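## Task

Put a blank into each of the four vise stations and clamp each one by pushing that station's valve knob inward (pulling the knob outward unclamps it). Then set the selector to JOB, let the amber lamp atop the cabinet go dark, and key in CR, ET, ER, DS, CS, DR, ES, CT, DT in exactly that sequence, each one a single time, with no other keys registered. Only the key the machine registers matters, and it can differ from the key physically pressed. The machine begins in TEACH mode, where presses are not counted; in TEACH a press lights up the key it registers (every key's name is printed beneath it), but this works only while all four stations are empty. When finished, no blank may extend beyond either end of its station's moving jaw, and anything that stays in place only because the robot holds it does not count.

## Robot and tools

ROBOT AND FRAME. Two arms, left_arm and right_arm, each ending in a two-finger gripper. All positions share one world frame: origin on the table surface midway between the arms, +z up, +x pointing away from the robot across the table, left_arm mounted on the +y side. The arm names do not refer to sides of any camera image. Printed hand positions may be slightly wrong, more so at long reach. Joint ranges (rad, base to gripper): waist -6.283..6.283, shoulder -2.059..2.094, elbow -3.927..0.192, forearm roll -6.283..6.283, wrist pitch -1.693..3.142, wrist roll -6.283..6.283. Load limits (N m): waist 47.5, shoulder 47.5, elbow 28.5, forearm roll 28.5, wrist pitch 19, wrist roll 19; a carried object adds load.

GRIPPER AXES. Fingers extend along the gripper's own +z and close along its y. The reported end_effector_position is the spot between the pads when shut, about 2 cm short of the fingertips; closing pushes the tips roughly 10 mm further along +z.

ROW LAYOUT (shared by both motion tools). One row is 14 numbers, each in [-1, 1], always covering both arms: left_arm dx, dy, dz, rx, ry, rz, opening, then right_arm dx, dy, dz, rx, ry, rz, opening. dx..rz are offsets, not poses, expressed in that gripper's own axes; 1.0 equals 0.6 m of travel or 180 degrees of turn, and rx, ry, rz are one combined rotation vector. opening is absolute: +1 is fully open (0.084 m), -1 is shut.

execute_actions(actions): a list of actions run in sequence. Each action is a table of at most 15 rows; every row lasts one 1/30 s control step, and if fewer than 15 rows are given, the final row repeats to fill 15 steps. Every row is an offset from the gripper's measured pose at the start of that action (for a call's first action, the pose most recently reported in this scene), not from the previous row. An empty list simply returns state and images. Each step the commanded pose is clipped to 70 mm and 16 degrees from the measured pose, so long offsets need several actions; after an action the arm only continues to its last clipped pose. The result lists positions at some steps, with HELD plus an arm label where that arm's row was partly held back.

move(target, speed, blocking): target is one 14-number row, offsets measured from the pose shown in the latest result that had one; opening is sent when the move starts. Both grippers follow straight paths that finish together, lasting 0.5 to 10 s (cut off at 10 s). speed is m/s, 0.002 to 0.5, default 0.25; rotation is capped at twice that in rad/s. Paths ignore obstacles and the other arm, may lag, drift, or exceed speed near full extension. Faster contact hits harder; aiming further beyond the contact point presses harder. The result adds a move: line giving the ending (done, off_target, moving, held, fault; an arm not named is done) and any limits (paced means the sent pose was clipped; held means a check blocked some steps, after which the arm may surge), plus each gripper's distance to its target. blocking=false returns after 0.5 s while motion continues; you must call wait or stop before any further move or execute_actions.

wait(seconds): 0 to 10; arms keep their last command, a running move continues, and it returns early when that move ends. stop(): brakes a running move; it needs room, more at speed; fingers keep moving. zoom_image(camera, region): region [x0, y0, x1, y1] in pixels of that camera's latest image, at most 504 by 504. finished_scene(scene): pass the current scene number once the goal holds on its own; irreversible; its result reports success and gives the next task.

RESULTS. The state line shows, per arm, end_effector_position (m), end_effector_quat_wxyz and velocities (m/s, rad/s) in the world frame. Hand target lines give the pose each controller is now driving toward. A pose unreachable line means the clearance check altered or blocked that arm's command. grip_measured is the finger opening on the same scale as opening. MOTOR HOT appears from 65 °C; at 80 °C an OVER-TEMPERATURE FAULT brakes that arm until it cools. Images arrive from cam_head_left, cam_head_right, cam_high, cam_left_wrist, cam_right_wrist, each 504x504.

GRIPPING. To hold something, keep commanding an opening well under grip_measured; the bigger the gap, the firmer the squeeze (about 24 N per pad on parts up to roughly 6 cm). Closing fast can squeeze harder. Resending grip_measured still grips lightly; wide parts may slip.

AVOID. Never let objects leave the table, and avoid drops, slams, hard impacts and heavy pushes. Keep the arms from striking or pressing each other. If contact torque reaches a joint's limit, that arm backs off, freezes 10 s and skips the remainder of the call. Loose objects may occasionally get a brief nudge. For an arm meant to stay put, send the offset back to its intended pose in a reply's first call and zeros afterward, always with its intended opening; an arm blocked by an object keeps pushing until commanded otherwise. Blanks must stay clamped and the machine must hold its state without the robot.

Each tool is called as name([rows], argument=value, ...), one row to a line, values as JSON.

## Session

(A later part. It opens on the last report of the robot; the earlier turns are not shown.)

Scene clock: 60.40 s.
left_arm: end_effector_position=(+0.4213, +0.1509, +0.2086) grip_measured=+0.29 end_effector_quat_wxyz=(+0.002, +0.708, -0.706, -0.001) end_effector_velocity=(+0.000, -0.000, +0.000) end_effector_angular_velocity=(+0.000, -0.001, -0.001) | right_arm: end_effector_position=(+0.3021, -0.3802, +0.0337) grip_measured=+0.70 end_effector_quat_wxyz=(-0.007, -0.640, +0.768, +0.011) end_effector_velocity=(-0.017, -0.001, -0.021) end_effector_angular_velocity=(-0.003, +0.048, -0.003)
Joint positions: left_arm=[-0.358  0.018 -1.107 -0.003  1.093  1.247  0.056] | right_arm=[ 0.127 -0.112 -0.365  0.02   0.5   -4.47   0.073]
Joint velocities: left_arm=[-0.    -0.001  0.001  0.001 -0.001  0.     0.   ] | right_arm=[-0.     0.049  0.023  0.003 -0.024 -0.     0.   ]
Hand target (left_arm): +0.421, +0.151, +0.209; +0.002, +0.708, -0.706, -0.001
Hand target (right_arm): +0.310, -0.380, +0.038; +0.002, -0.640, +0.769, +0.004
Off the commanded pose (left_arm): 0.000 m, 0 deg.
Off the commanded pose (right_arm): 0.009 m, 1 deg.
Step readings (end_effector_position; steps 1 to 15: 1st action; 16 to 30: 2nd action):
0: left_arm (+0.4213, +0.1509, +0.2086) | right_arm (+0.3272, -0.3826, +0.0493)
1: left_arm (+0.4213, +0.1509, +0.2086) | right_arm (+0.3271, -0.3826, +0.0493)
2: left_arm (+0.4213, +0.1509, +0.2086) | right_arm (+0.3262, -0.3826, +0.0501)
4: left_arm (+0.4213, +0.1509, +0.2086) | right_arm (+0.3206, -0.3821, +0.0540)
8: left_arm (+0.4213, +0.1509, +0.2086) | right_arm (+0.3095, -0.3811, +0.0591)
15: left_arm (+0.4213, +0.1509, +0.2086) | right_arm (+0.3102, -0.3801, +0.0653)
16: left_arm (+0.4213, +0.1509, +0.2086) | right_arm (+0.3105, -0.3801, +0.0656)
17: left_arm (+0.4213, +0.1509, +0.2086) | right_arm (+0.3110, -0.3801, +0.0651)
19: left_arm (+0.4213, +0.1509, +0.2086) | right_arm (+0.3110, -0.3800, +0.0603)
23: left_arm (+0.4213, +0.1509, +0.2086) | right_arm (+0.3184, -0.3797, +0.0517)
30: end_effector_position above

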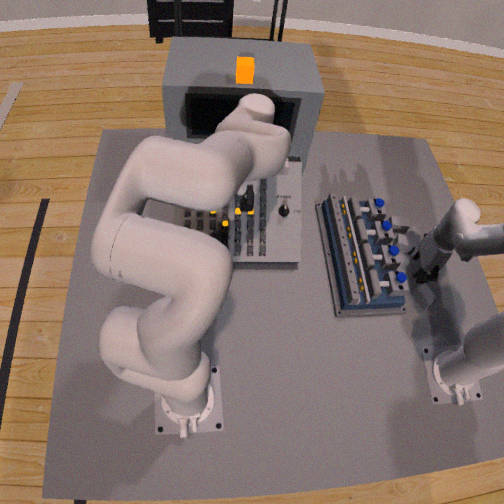

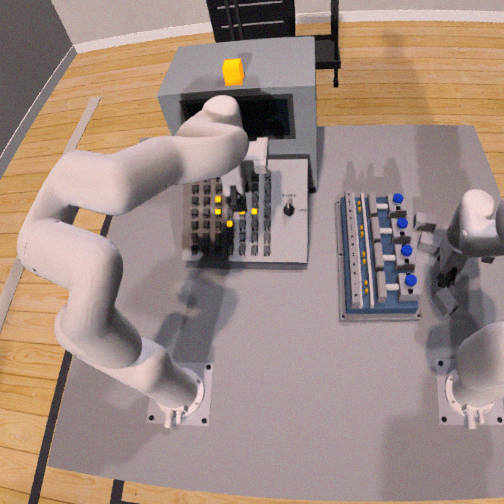

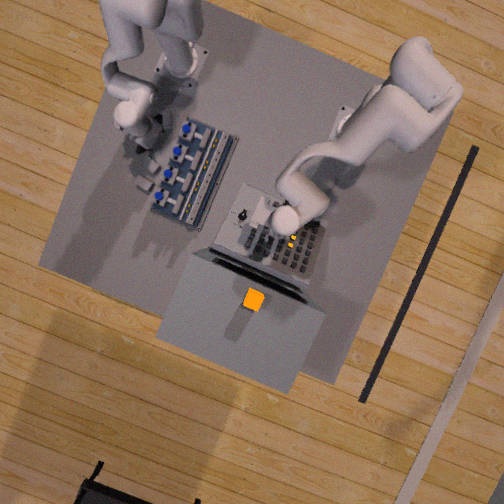

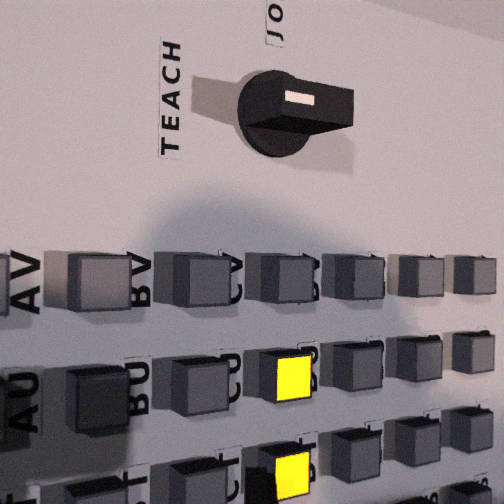

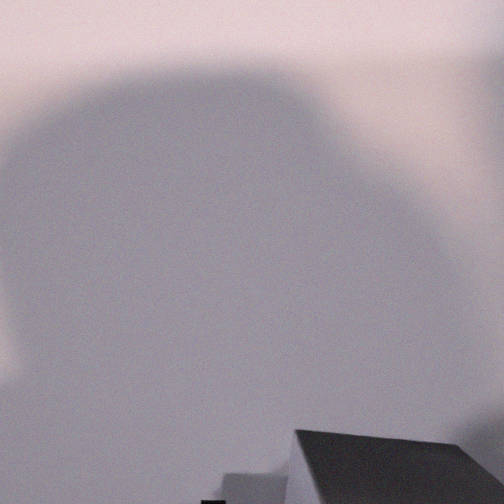

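wait(seconds=0)

zoom_image(camera="cam_head_left", region=[380,210,480,320])

Scene clock: 62.20 s.
left_arm: end_effector_position=(+0.4213, +0.1509, +0.2086) grip_measured=+0.29 end_effector_quat_wxyz=(+0.002, +0.708, -0.706, -0.001) end_effector_velocity=(+0.000, +0.000, +0.000) end_effector_angular_velocity=(+0.001, -0.001, -0.000) | right_arm: end_effector_position=(+0.3100, -0.3798, +0.0384) grip_measured=+0.70 end_effector_quat_wxyz=(+0.002, -0.640, +0.769, +0.004) end_effector_velocity=(+0.001, -0.000, +0.001) end_effector_angular_velocity=(-0.000, -0.002, +0.000)
Joint positions: left_arm=[-0.358  0.018 -1.107 -0.003  1.093  1.247  0.056] | right_arm=[ 0.127 -0.116 -0.374  0.02   0.492 -4.47   0.073]
Joint velocities: left_arm=[ 0.    -0.001  0.001  0.001 -0.001 -0.     0.   ] | right_arm=[-0.    -0.001 -0.001 -0.001  0.     0.    -0.   ]
Hand target (left_arm): +0.421, +0.151, +0.209; +0.002, +0.708, -0.706, -0.001
Hand target (right_arm): +0.310, -0.380, +0.038; +0.002, -0.640, +0.769, +0.004
Off the commanded pose (left_arm): 0.000 m, 0 deg.
Off the commanded pose (right_arm): 0.000 m, 0 deg.

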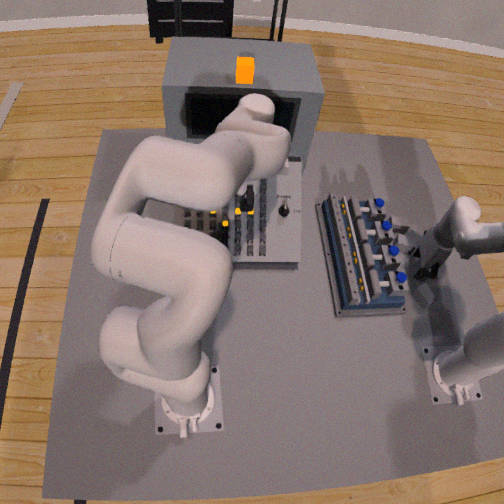

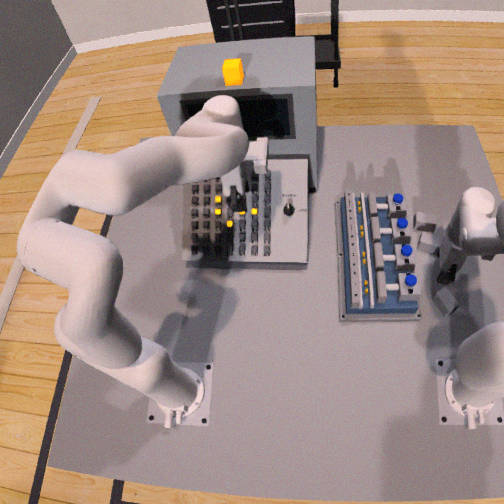

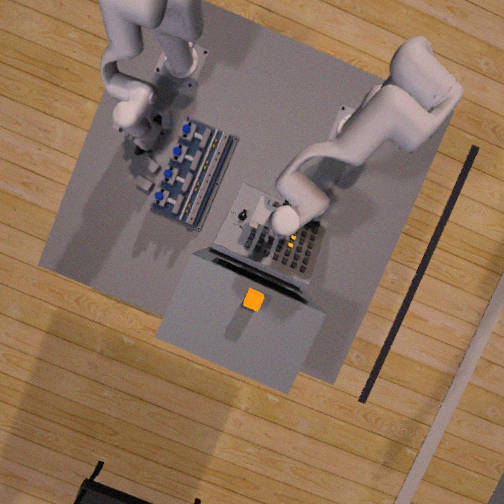

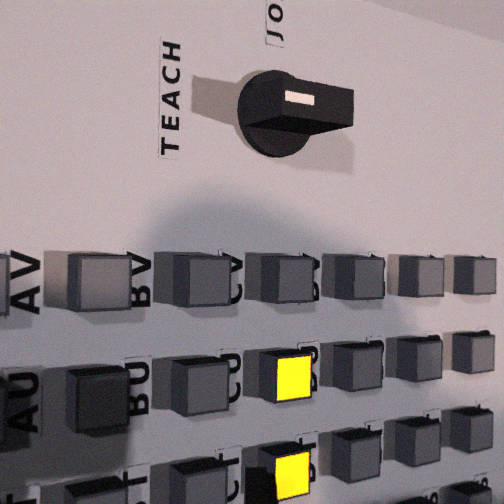

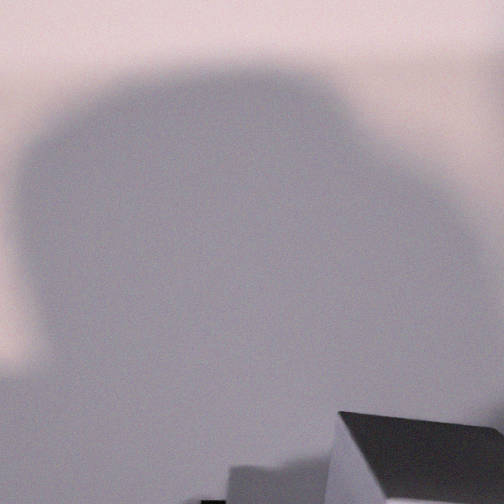

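Region (380, 210, 480, 320) of cam_head_left's 504x504 image, scaled by 4.582, with more detail than that image has; it fills the left 458 columns of this view, and the rest is white.

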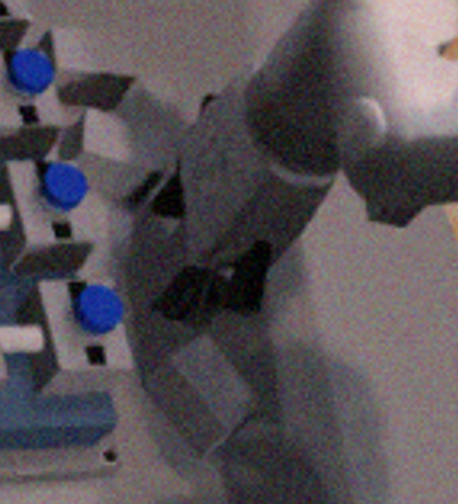

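move(target=[0,0,0,0,0,0,0.3,0,0.012,-0.13,0,0,0,1], speed=0.15)

move(target=[0,0,0,0,0,0,0.3,-0.09,0,-0.2,0,0,-0.058,1])

Scene clock: 63.70 s.
left_arm: end_effector_position=(+0.4213, +0.1509, +0.2086) grip_measured=+0.29 end_effector_quat_wxyz=(+0.002, +0.708, -0.706, -0.001) end_effector_velocity=(-0.000, -0.000, +0.000) end_effector_angular_velocity=(-0.001, +0.000, -0.000) | right_arm: end_effector_position=(+0.3031, -0.3795, +0.1159) grip_measured=+1.00 end_effector_quat_wxyz=(+0.001, -0.640, +0.769, +0.005) end_effector_velocity=(+0.001, +0.000, +0.004) end_effector_angular_velocity=(+0.001, -0.005, -0.001)
Joint positions: left_arm=[-0.358  0.018 -1.107 -0.003  1.093  1.247  0.056] | right_arm=[ 0.128 -0.381 -0.418  0.013  0.802 -4.46   0.084]
Joint velocities: left_arm=[-0.    -0.    -0.    -0.001  0.     0.001  0.   ] | right_arm=[ 0.    -0.007 -0.005  0.     0.007  0.001  0.   ]
Hand target (left_arm): +0.421, +0.151, +0.209; +0.002, +0.708, -0.706, -0.001
Hand target (right_arm): +0.303, -0.379, +0.116; +0.002, -0.640, +0.769, +0.004
Off the commanded pose (left_arm): 0.000 m, 0 deg.
Off the commanded pose (right_arm): 0.001 m, 0 deg.
move: done

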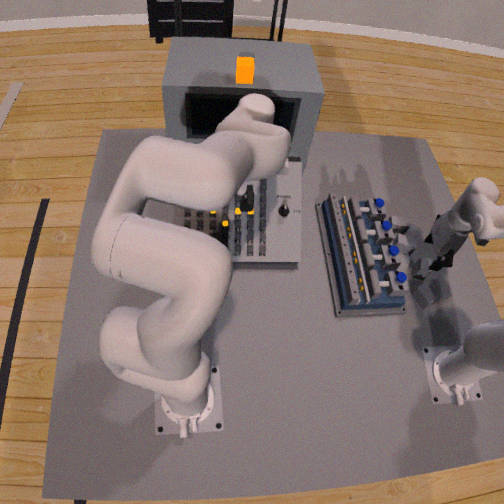

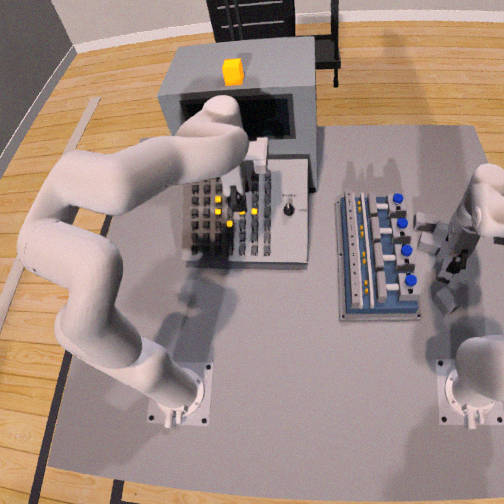

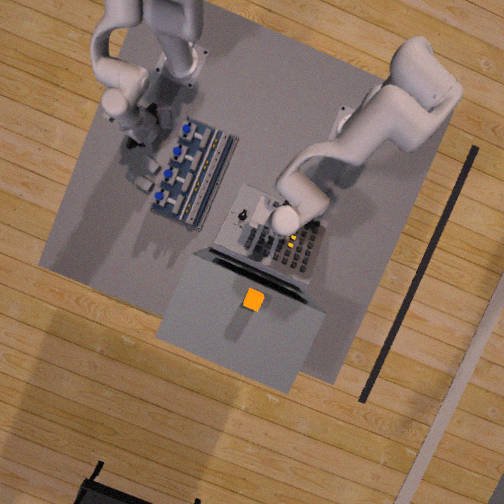

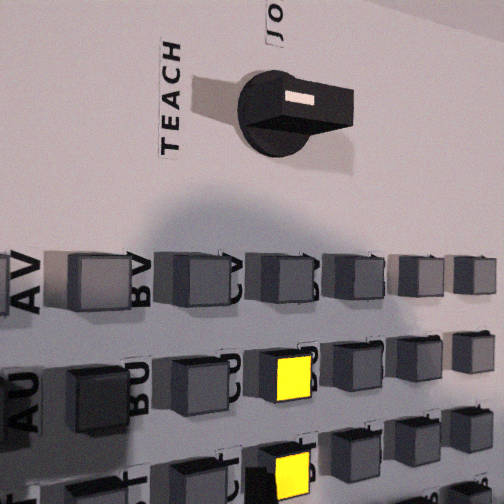

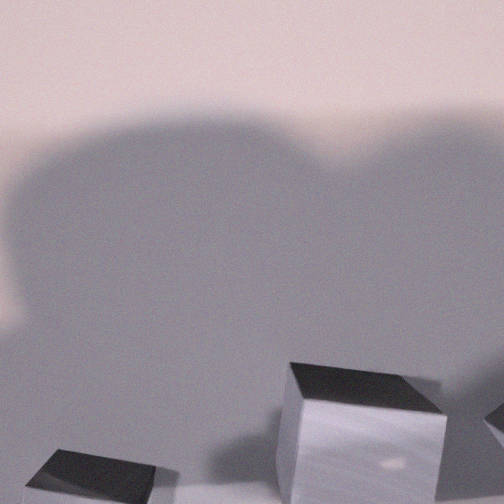

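Scene clock: 64.73 s.
left_arm: end_effector_position=(+0.4213, +0.1509, +0.2086) grip_measured=+0.29 end_effector_quat_wxyz=(+0.002, +0.708, -0.706, -0.001) end_effector_velocity=(+0.000, -0.001, +0.000) end_effector_angular_velocity=(-0.001, -0.000, -0.000) | right_arm: end_effector_position=(+0.3136, -0.3278, +0.2357) grip_measured=+1.00 end_effector_quat_wxyz=(-0.001, +0.707, -0.708, -0.005) end_effector_velocity=(+0.002, +0.001, +0.005) end_effector_angular_velocity=(+0.002, -0.007, +0.002)
Joint positions: left_arm=[-0.358  0.018 -1.107 -0.003  1.093  1.247  0.056] | right_arm=[ 0.277 -0.483 -0.704  0.01   1.19  -4.487  0.084]
Joint velocities: left_arm=[-0.001 -0.    -0.    -0.001 -0.     0.    -0.   ] | right_arm=[ 0.002 -0.002 -0.013  0.     0.006  0.    -0.   ]
Hand target (left_arm): +0.421, +0.151, +0.209; +0.002, +0.708, -0.706, -0.001
Hand target (right_arm): +0.314, -0.328, +0.236; -0.002, +0.707, -0.708, -0.004
Off the commanded pose (left_arm): 0.000 m, 0 deg.
Off the commanded pose (right_arm): 0.001 m, 0 deg.
move: done

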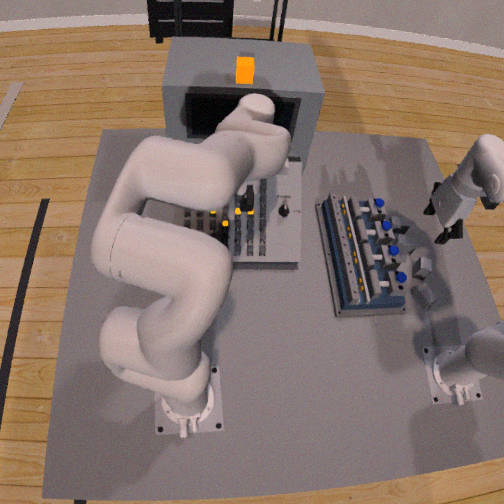

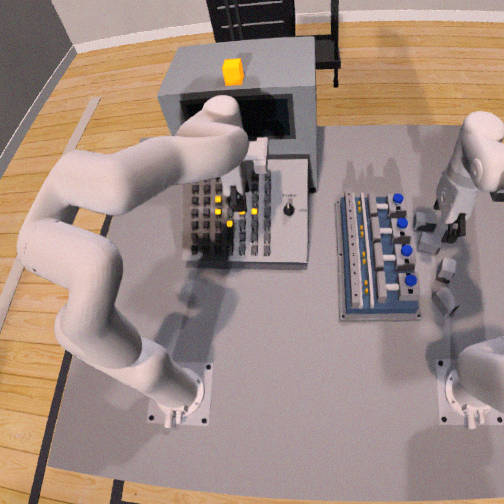

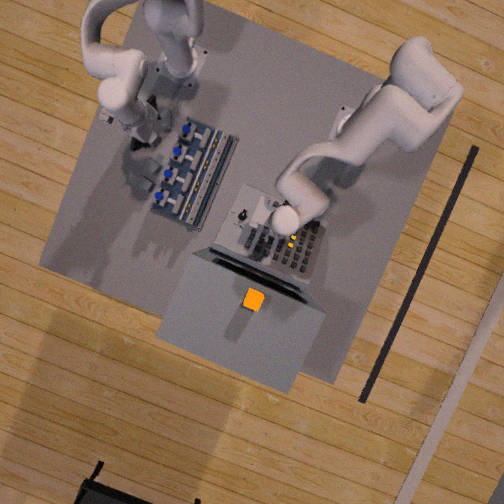

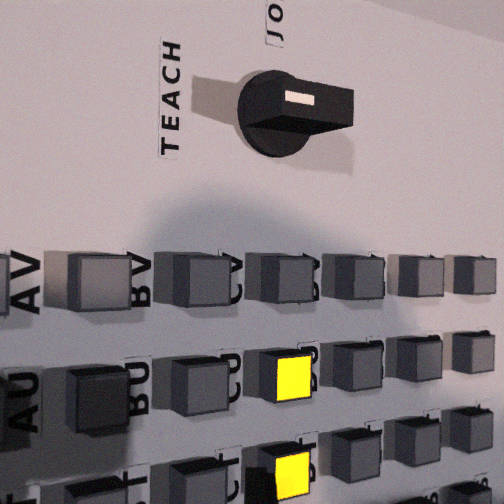

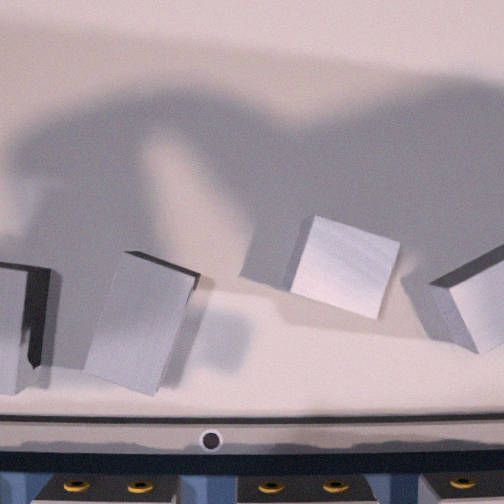

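move(target=[0,0,0,0,0,0,0.3,0.081,0.019,0.22,0.002,-0.003,0.094,0.3])

move(target=[0,0,0,0,0,0,0.3,0,0,0.068,0,0,0,0.3], speed=0.08)

Scene clock: 67.67 s.
left_arm: end_effector_position=(+0.4213, +0.1509, +0.2086) grip_measured=+0.29 end_effector_quat_wxyz=(+0.002, +0.708, -0.706, -0.001) end_effector_velocity=(-0.000, -0.000, +0.000) end_effector_angular_velocity=(-0.001, +0.000, +0.001) | right_arm: end_effector_position=(+0.3012, -0.3750, +0.1038) grip_measured=+0.29 end_effector_quat_wxyz=(+0.006, -0.595, +0.804, +0.006) end_effector_velocity=(-0.001, -0.001, -0.003) end_effector_angular_velocity=(-0.002, +0.004, -0.000)
Joint positions: left_arm=[-0.358  0.018 -1.107 -0.003  1.093  1.247  0.056] | right_arm=[ 0.138 -0.362 -0.39   0.025  0.747 -4.345  0.056]
Joint velocities: left_arm=[ 0.    -0.001  0.    -0.001 -0.    -0.    -0.   ] | right_arm=[-0.002  0.006  0.004 -0.002 -0.006 -0.     0.   ]
Hand target (left_arm): +0.421, +0.151, +0.209; +0.002, +0.708, -0.706, -0.001
Hand target (right_arm): +0.301, -0.375, +0.103; +0.006, -0.595, +0.804, +0.006
Off the commanded pose (left_arm): 0.000 m, 0 deg.
Off the commanded pose (right_arm): 0.001 m, 0 deg.
move: done

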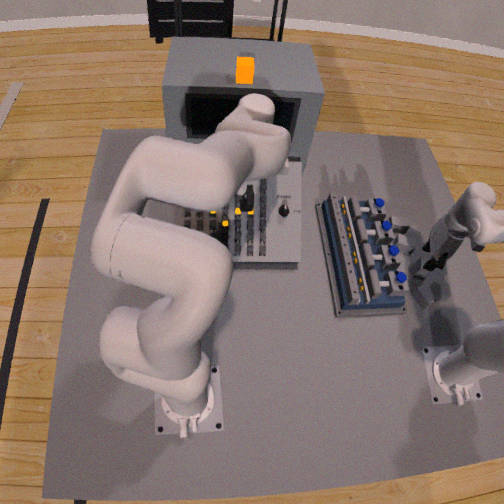

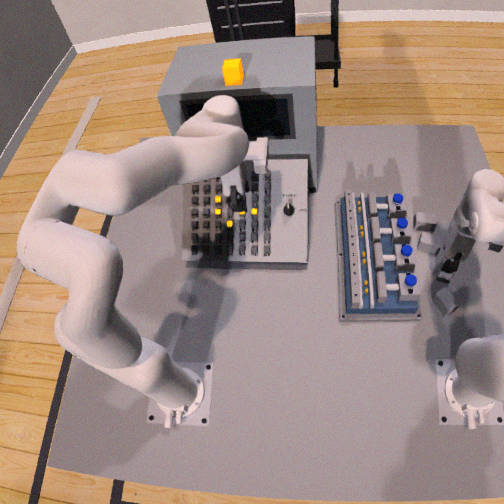

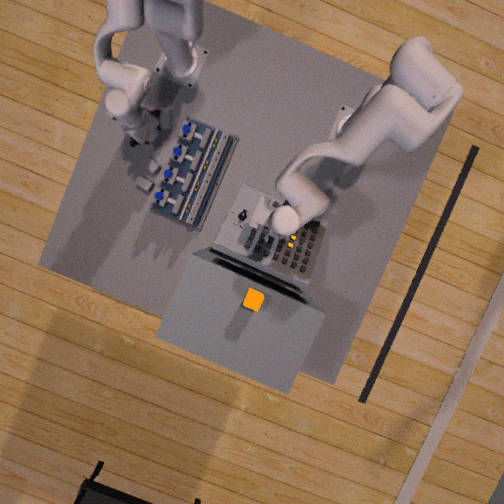

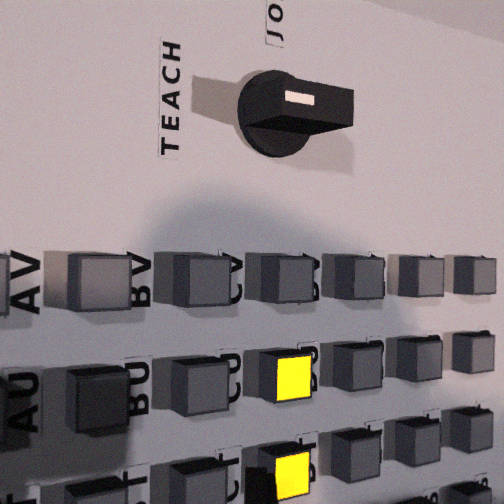

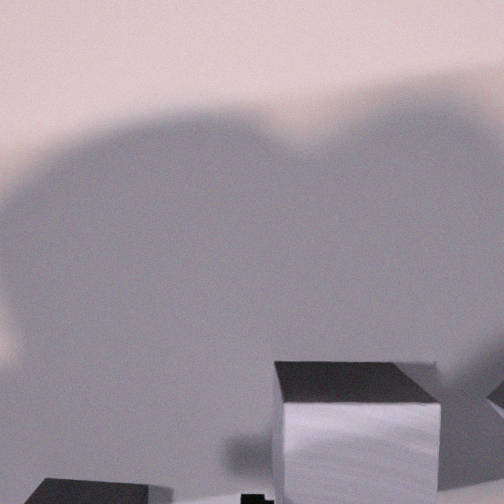

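Scene clock: 68.60 s.
left_arm: end_effector_position=(+0.4213, +0.1509, +0.2086) grip_measured=+0.29 end_effector_quat_wxyz=(+0.002, +0.708, -0.706, -0.001) end_effector_velocity=(-0.000, -0.000, -0.000) end_effector_angular_velocity=(+0.000, +0.000, -0.000) | right_arm: end_effector_position=(+0.3014, -0.3741, +0.0633) grip_measured=+0.29 end_effector_quat_wxyz=(+0.007, -0.595, +0.804, +0.006) end_effector_velocity=(-0.001, -0.000, -0.002) end_effector_angular_velocity=(-0.000, +0.003, +0.000)
Joint positions: left_arm=[-0.358  0.018 -1.107 -0.003  1.093  1.247  0.056] | right_arm=[ 0.143 -0.237 -0.352  0.031  0.583 -4.349  0.056]
Joint velocities: left_arm=[-0.     0.     0.     0.    -0.001  0.    -0.   ] | right_arm=[ 0.     0.008  0.001  0.    -0.005 -0.001 -0.   ]
Hand target (left_arm): +0.421, +0.151, +0.209; +0.002, +0.708, -0.706, -0.001
Hand target (right_arm): +0.301, -0.374, +0.063; +0.007, -0.595, +0.804, +0.006
Off the commanded pose (left_arm): 0.000 m, 0 deg.
Off the commanded pose (right_arm): 0.000 m, 0 deg.
move: done

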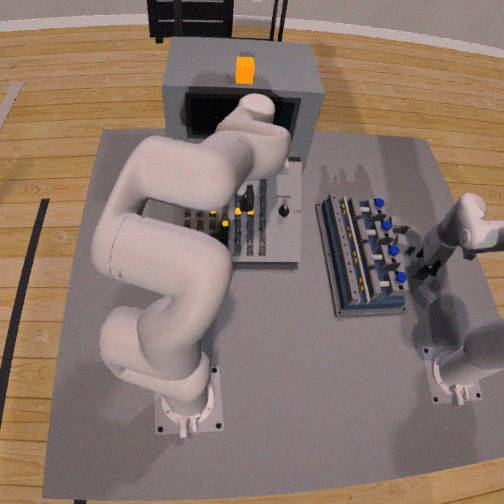

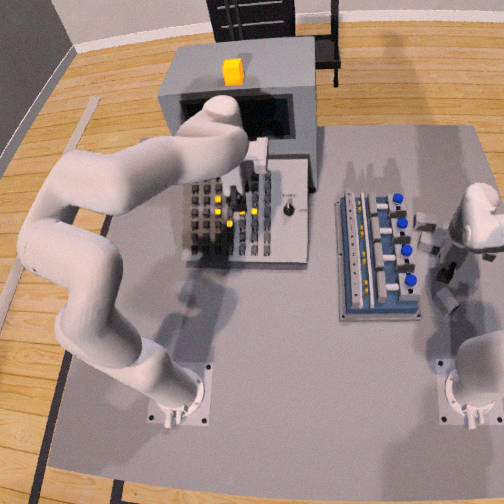

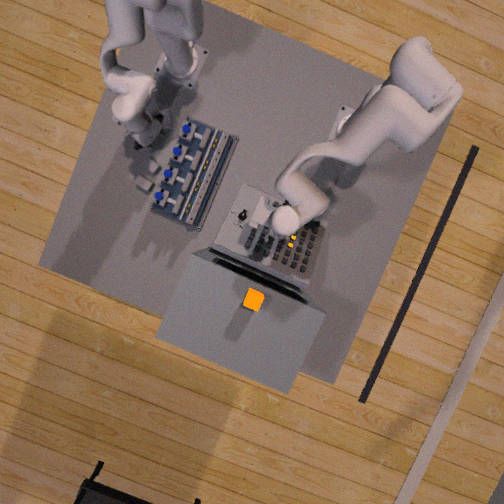

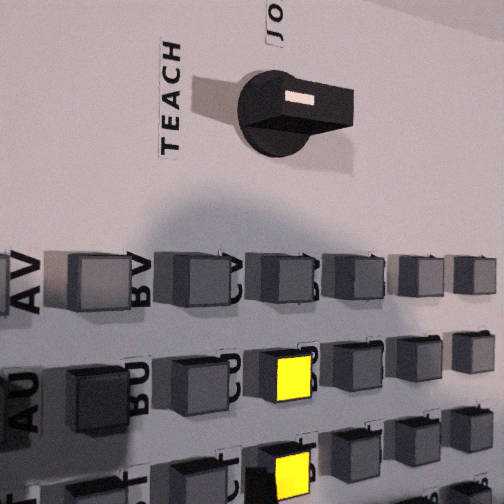

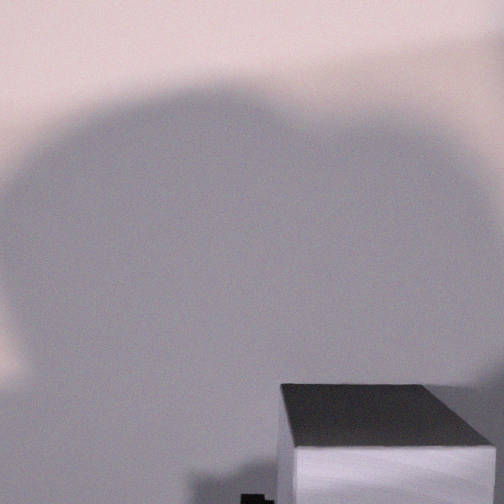

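execute_actions([
  [[0,0,0,0,0,0,0.3,0.006,0,0,0,0,0,0.2],[0,0,0,0,0,0,0.3,0.006,0,0,0,0,0,0],[0,0,0,0,0,0,0.3,0.006,0,0,0,0,0,-0.1],[0,0,0,0,0,0,0.3,0.006,0,0,0,0,0,-0.27]],
  [[0,0,0,0,0,0,0.3,0.005,0,0,0,0,0,-0.27],[0,0,0,0,0,0,0.3,0.01,0,-0.001,0,0,0,-0.27],[0,0,0,0,0,0,0.3,0.015,0,-0.002,0,0,0,-0.27],[0,0,0,0,0,0,0.3,0.02,0,-0.002,0,0,0,-0.27],[0,0,0,0,0,0,0.3,0.027,0,-0.003,0,0,0,-0.27],[0,0,0,0,0,0,0.3,0.034,0,-0.003,0,0,0,-0.27],[0,0,0,0,0,0,0.3,0.04,0,-0.002,0,0,0,-0.27],[0,0,0,0,0,0,0.3,0.046,0,-0.001,0,0,0,-0.27],[0,0,0,0,0,0,0.3,0.052,0,0,0,0,0,-0.27],[0,0,0,0,0,0,0.3,0.058,0,0.002,0,0,0,-0.27]],
])

Scene clock: 71.13 s.
left_arm: end_effector_position=(+0.4213, +0.1509, +0.2086) grip_measured=+0.29 end_effector_quat_wxyz=(+0.002, +0.708, -0.706, -0.001) end_effector_velocity=(+0.000, +0.000, +0.000) end_effector_angular_velocity=(-0.000, -0.000, +0.000) | right_arm: end_effector_position=(+0.2925, -0.4090, +0.0632) grip_measured=-0.10 end_effector_quat_wxyz=(+0.008, -0.595, +0.804, +0.004) end_effector_velocity=(-0.003, -0.024, -0.001) end_effector_angular_velocity=(+0.007, -0.011, +0.009)
Joint positions: left_arm=[-0.358  0.018 -1.107 -0.003  1.093  1.247  0.056] | right_arm=[ 0.032 -0.277 -0.314  0.029  0.583 -4.457  0.04 ]
Joint velocities: left_arm=[ 0.001 -0.     0.    -0.    -0.     0.    -0.   ] | right_arm=[-0.082 -0.011  0.018  0.016 -0.016 -0.104  0.   ]
Hand target (left_arm): +0.421, +0.151, +0.209; +0.002, +0.708, -0.706, -0.001
Hand target (right_arm): +0.290, -0.411, +0.062; +0.007, -0.595, +0.804, +0.005
Off the commanded pose (left_arm): 0.000 m, 0 deg.
Off the commanded pose (right_arm): 0.003 m, 0 deg.
Step readings (end_effector_position; steps 1 to 15: 1st action; 16 to 30: 2nd action):
0: left_arm (+0.4213, +0.1509, +0.2086) | right_arm (+0.3012, -0.3741, +0.0630)
1: left_arm (+0.4213, +0.1509, +0.2086) | right_arm (+0.3012, -0.3742, +0.0630)
2: left_arm (+0.4213, +0.1509, +0.2086) | right_arm (+0.3011, -0.3747, +0.0630)
4: left_arm (+0.4213, +0.1509, +0.2086) | right_arm (+0.3009, -0.3762, +0.0633)
8: left_arm (+0.4213, +0.1509, +0.2086) | right_arm (+0.3006, -0.3773, +0.0634)
15: left_arm (+0.4213, +0.1509, +0.2086) | right_arm (+0.3005, -0.3775, +0.0633)
16: left_arm (+0.4213, +0.1509, +0.2086) | right_arm (+0.3005, -0.3776, +0.0633)
17: left_arm (+0.4213, +0.1509, +0.2086) | right_arm (+0.3003, -0.3780, +0.0633)
19: left_arm (+0.4213, +0.1509, +0.2086) | right_arm (+0.2993, -0.3808, +0.0634)
23: left_arm (+0.4213, +0.1509, +0.2086) | right_arm (+0.2955, -0.3913, +0.0635)
30: end_effector_position above

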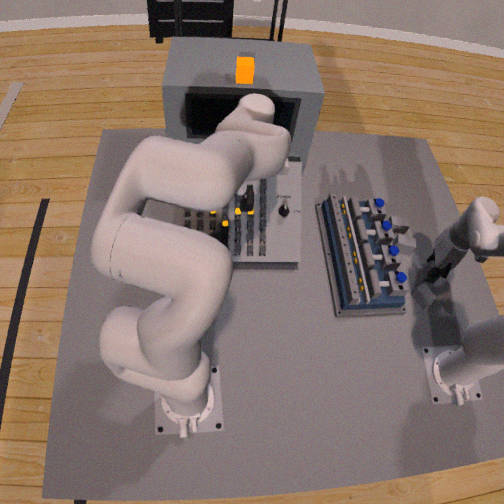

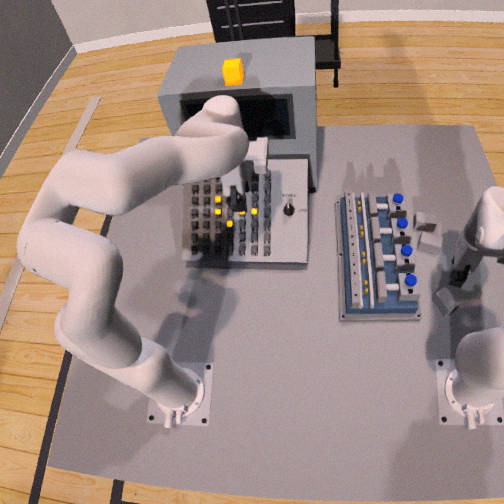

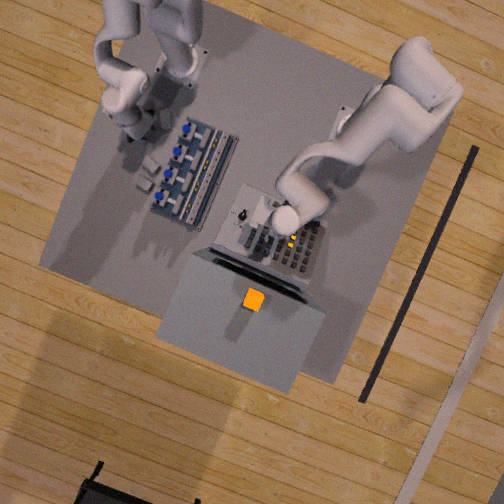

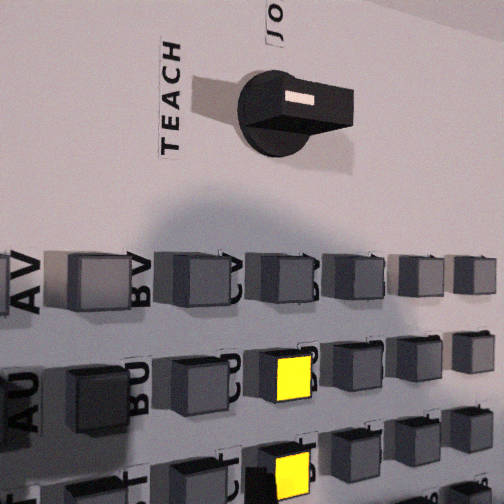

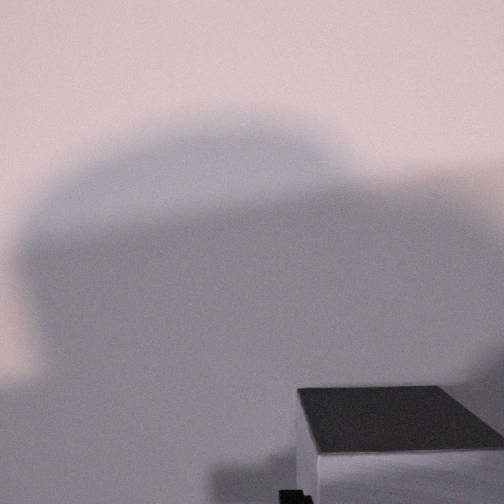

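move(target=[0,0,0,0,0,0,0.3,-0.03,0,-0.04,0,0.27,0,-0.5], speed=0.3)

Scene clock: 74.07 s.
left_arm: end_effector_position=(+0.4213, +0.1509, +0.2086) grip_measured=+0.29 end_effector_quat_wxyz=(+0.002, +0.708, -0.706, -0.001) end_effector_velocity=(-0.000, -0.000, -0.000) end_effector_angular_velocity=(-0.001, +0.001, +0.001) | right_arm: end_effector_position=(+0.2977, -0.3918, +0.0871) grip_measured=-0.10 end_effector_quat_wxyz=(-0.322, -0.545, +0.736, -0.241) end_effector_velocity=(+0.001, +0.000, +0.001) end_effector_angular_velocity=(-0.006, +0.001, -0.000)
Joint positions: left_arm=[-0.358  0.018 -1.107 -0.003  1.093  1.247  0.056] | right_arm=[ 0.505  0.144 -0.766 -0.593  1.309 -3.595  0.04 ]
Joint velocities: left_arm=[-0.    -0.     0.001 -0.002  0.     0.    -0.   ] | right_arm=[ 0.002  0.004 -0.006 -0.001  0.007  0.002 -0.   ]
Hand target (left_arm): +0.421, +0.151, +0.209; +0.002, +0.708, -0.706, -0.001
Hand target (right_arm): +0.298, -0.392, +0.087; -0.322, -0.545, +0.736, -0.241
Off the commanded pose (left_arm): 0.000 m, 0 deg.
Off the commanded pose (right_arm): 0.001 m, 0 deg.
move: done

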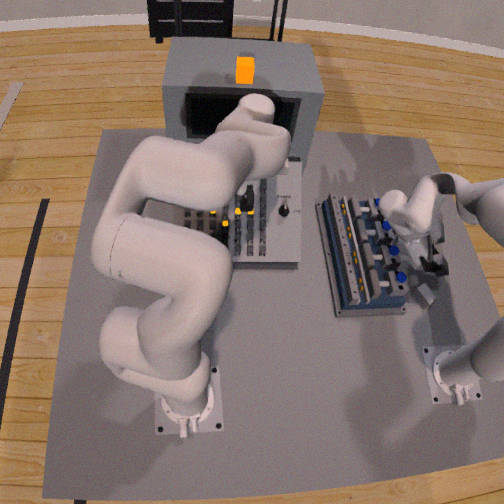

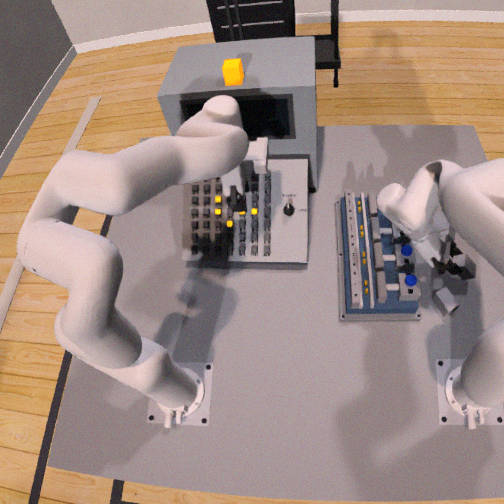

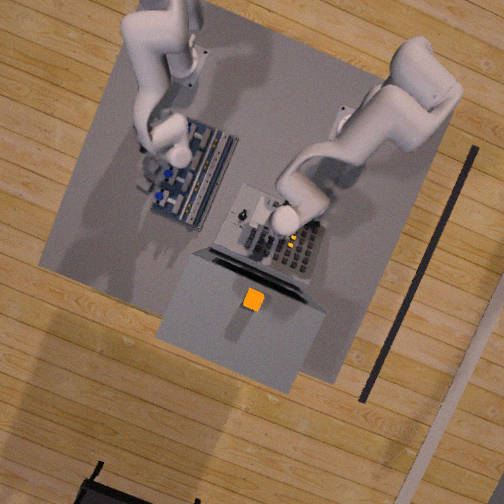

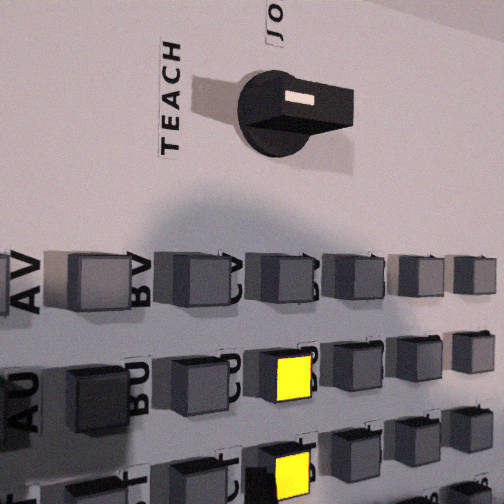

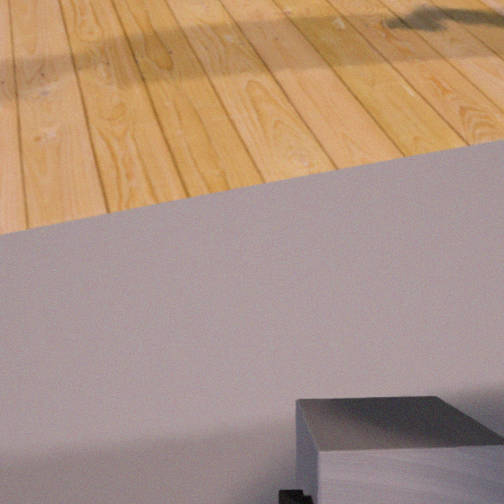

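move(target=[0,0,0,0,0,0,0.3,-0.028,0,0.113,0,0,0,-0.25], speed=0.06)

Scene clock: 76.53 s.
left_arm: end_effector_position=(+0.4213, +0.1509, +0.2086) grip_measured=+0.29 end_effector_quat_wxyz=(+0.002, +0.708, -0.706, -0.001) end_effector_velocity=(-0.000, -0.000, +0.000) end_effector_angular_velocity=(-0.001, +0.000, +0.000) | right_arm: end_effector_position=(+0.2862, -0.4287, +0.0290) grip_measured=-0.10 end_effector_quat_wxyz=(-0.322, -0.545, +0.736, -0.240) end_effector_velocity=(+0.000, -0.000, -0.000) end_effector_angular_velocity=(+0.001, -0.003, -0.001)
Joint positions: left_arm=[-0.358  0.018 -1.107 -0.003  1.093  1.247  0.056] | right_arm=[ 0.406  0.245 -0.676 -0.706  1.127 -3.515  0.04 ]
Joint velocities: left_arm=[-0.    -0.    -0.    -0.001  0.001  0.    -0.   ] | right_arm=[-0.002 -0.     0.001 -0.002 -0.004  0.003 -0.   ]
Hand target (left_arm): +0.421, +0.151, +0.209; +0.002, +0.708, -0.706, -0.001
Hand target (right_arm): +0.286, -0.429, +0.029; -0.322, -0.545, +0.736, -0.240
Off the commanded pose (left_arm): 0.000 m, 0 deg.
Off the commanded pose (right_arm): 0.001 m, 0 deg.
move: done

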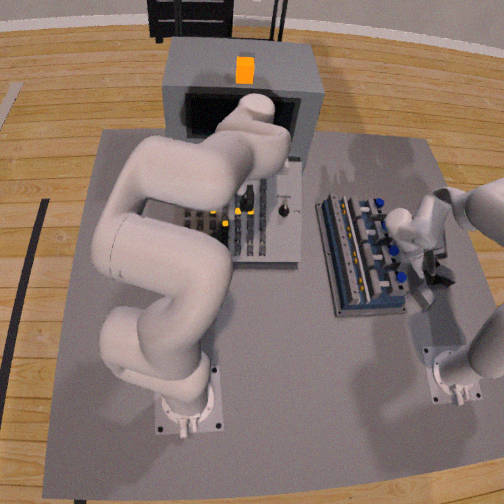

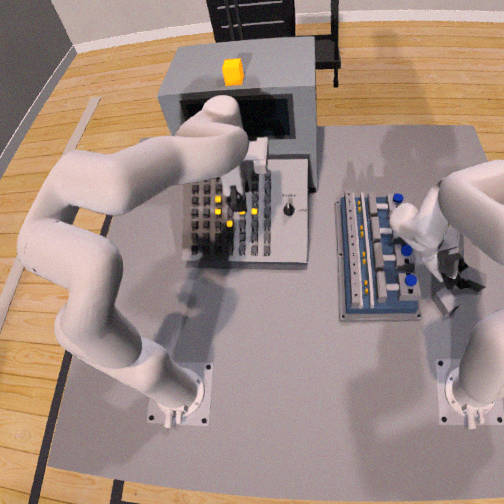

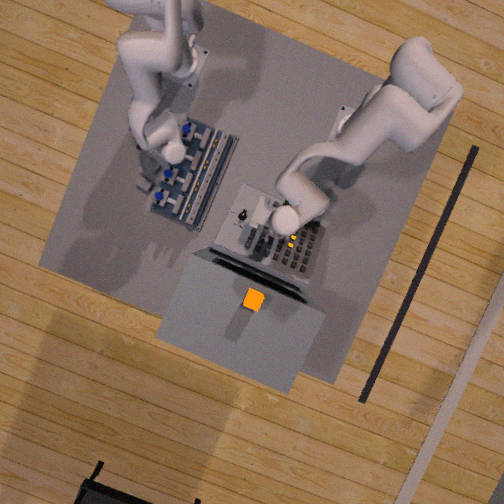

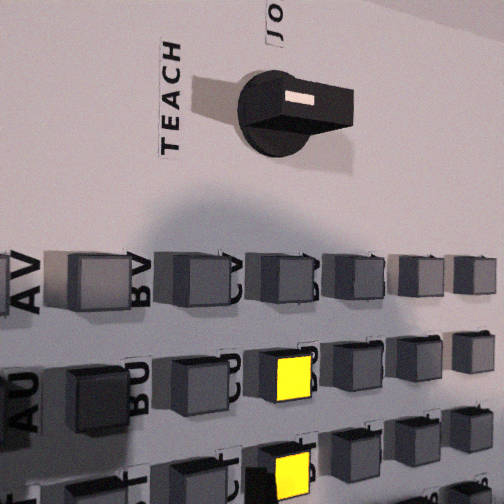

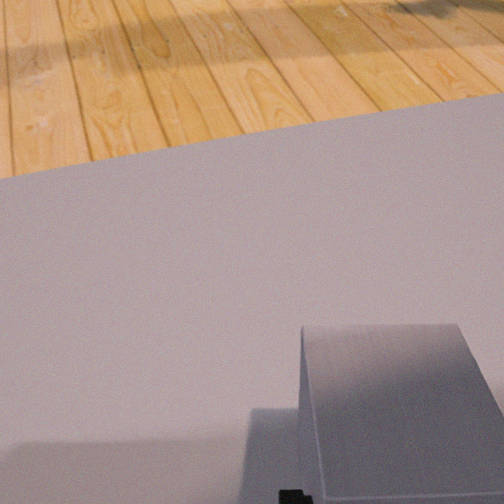

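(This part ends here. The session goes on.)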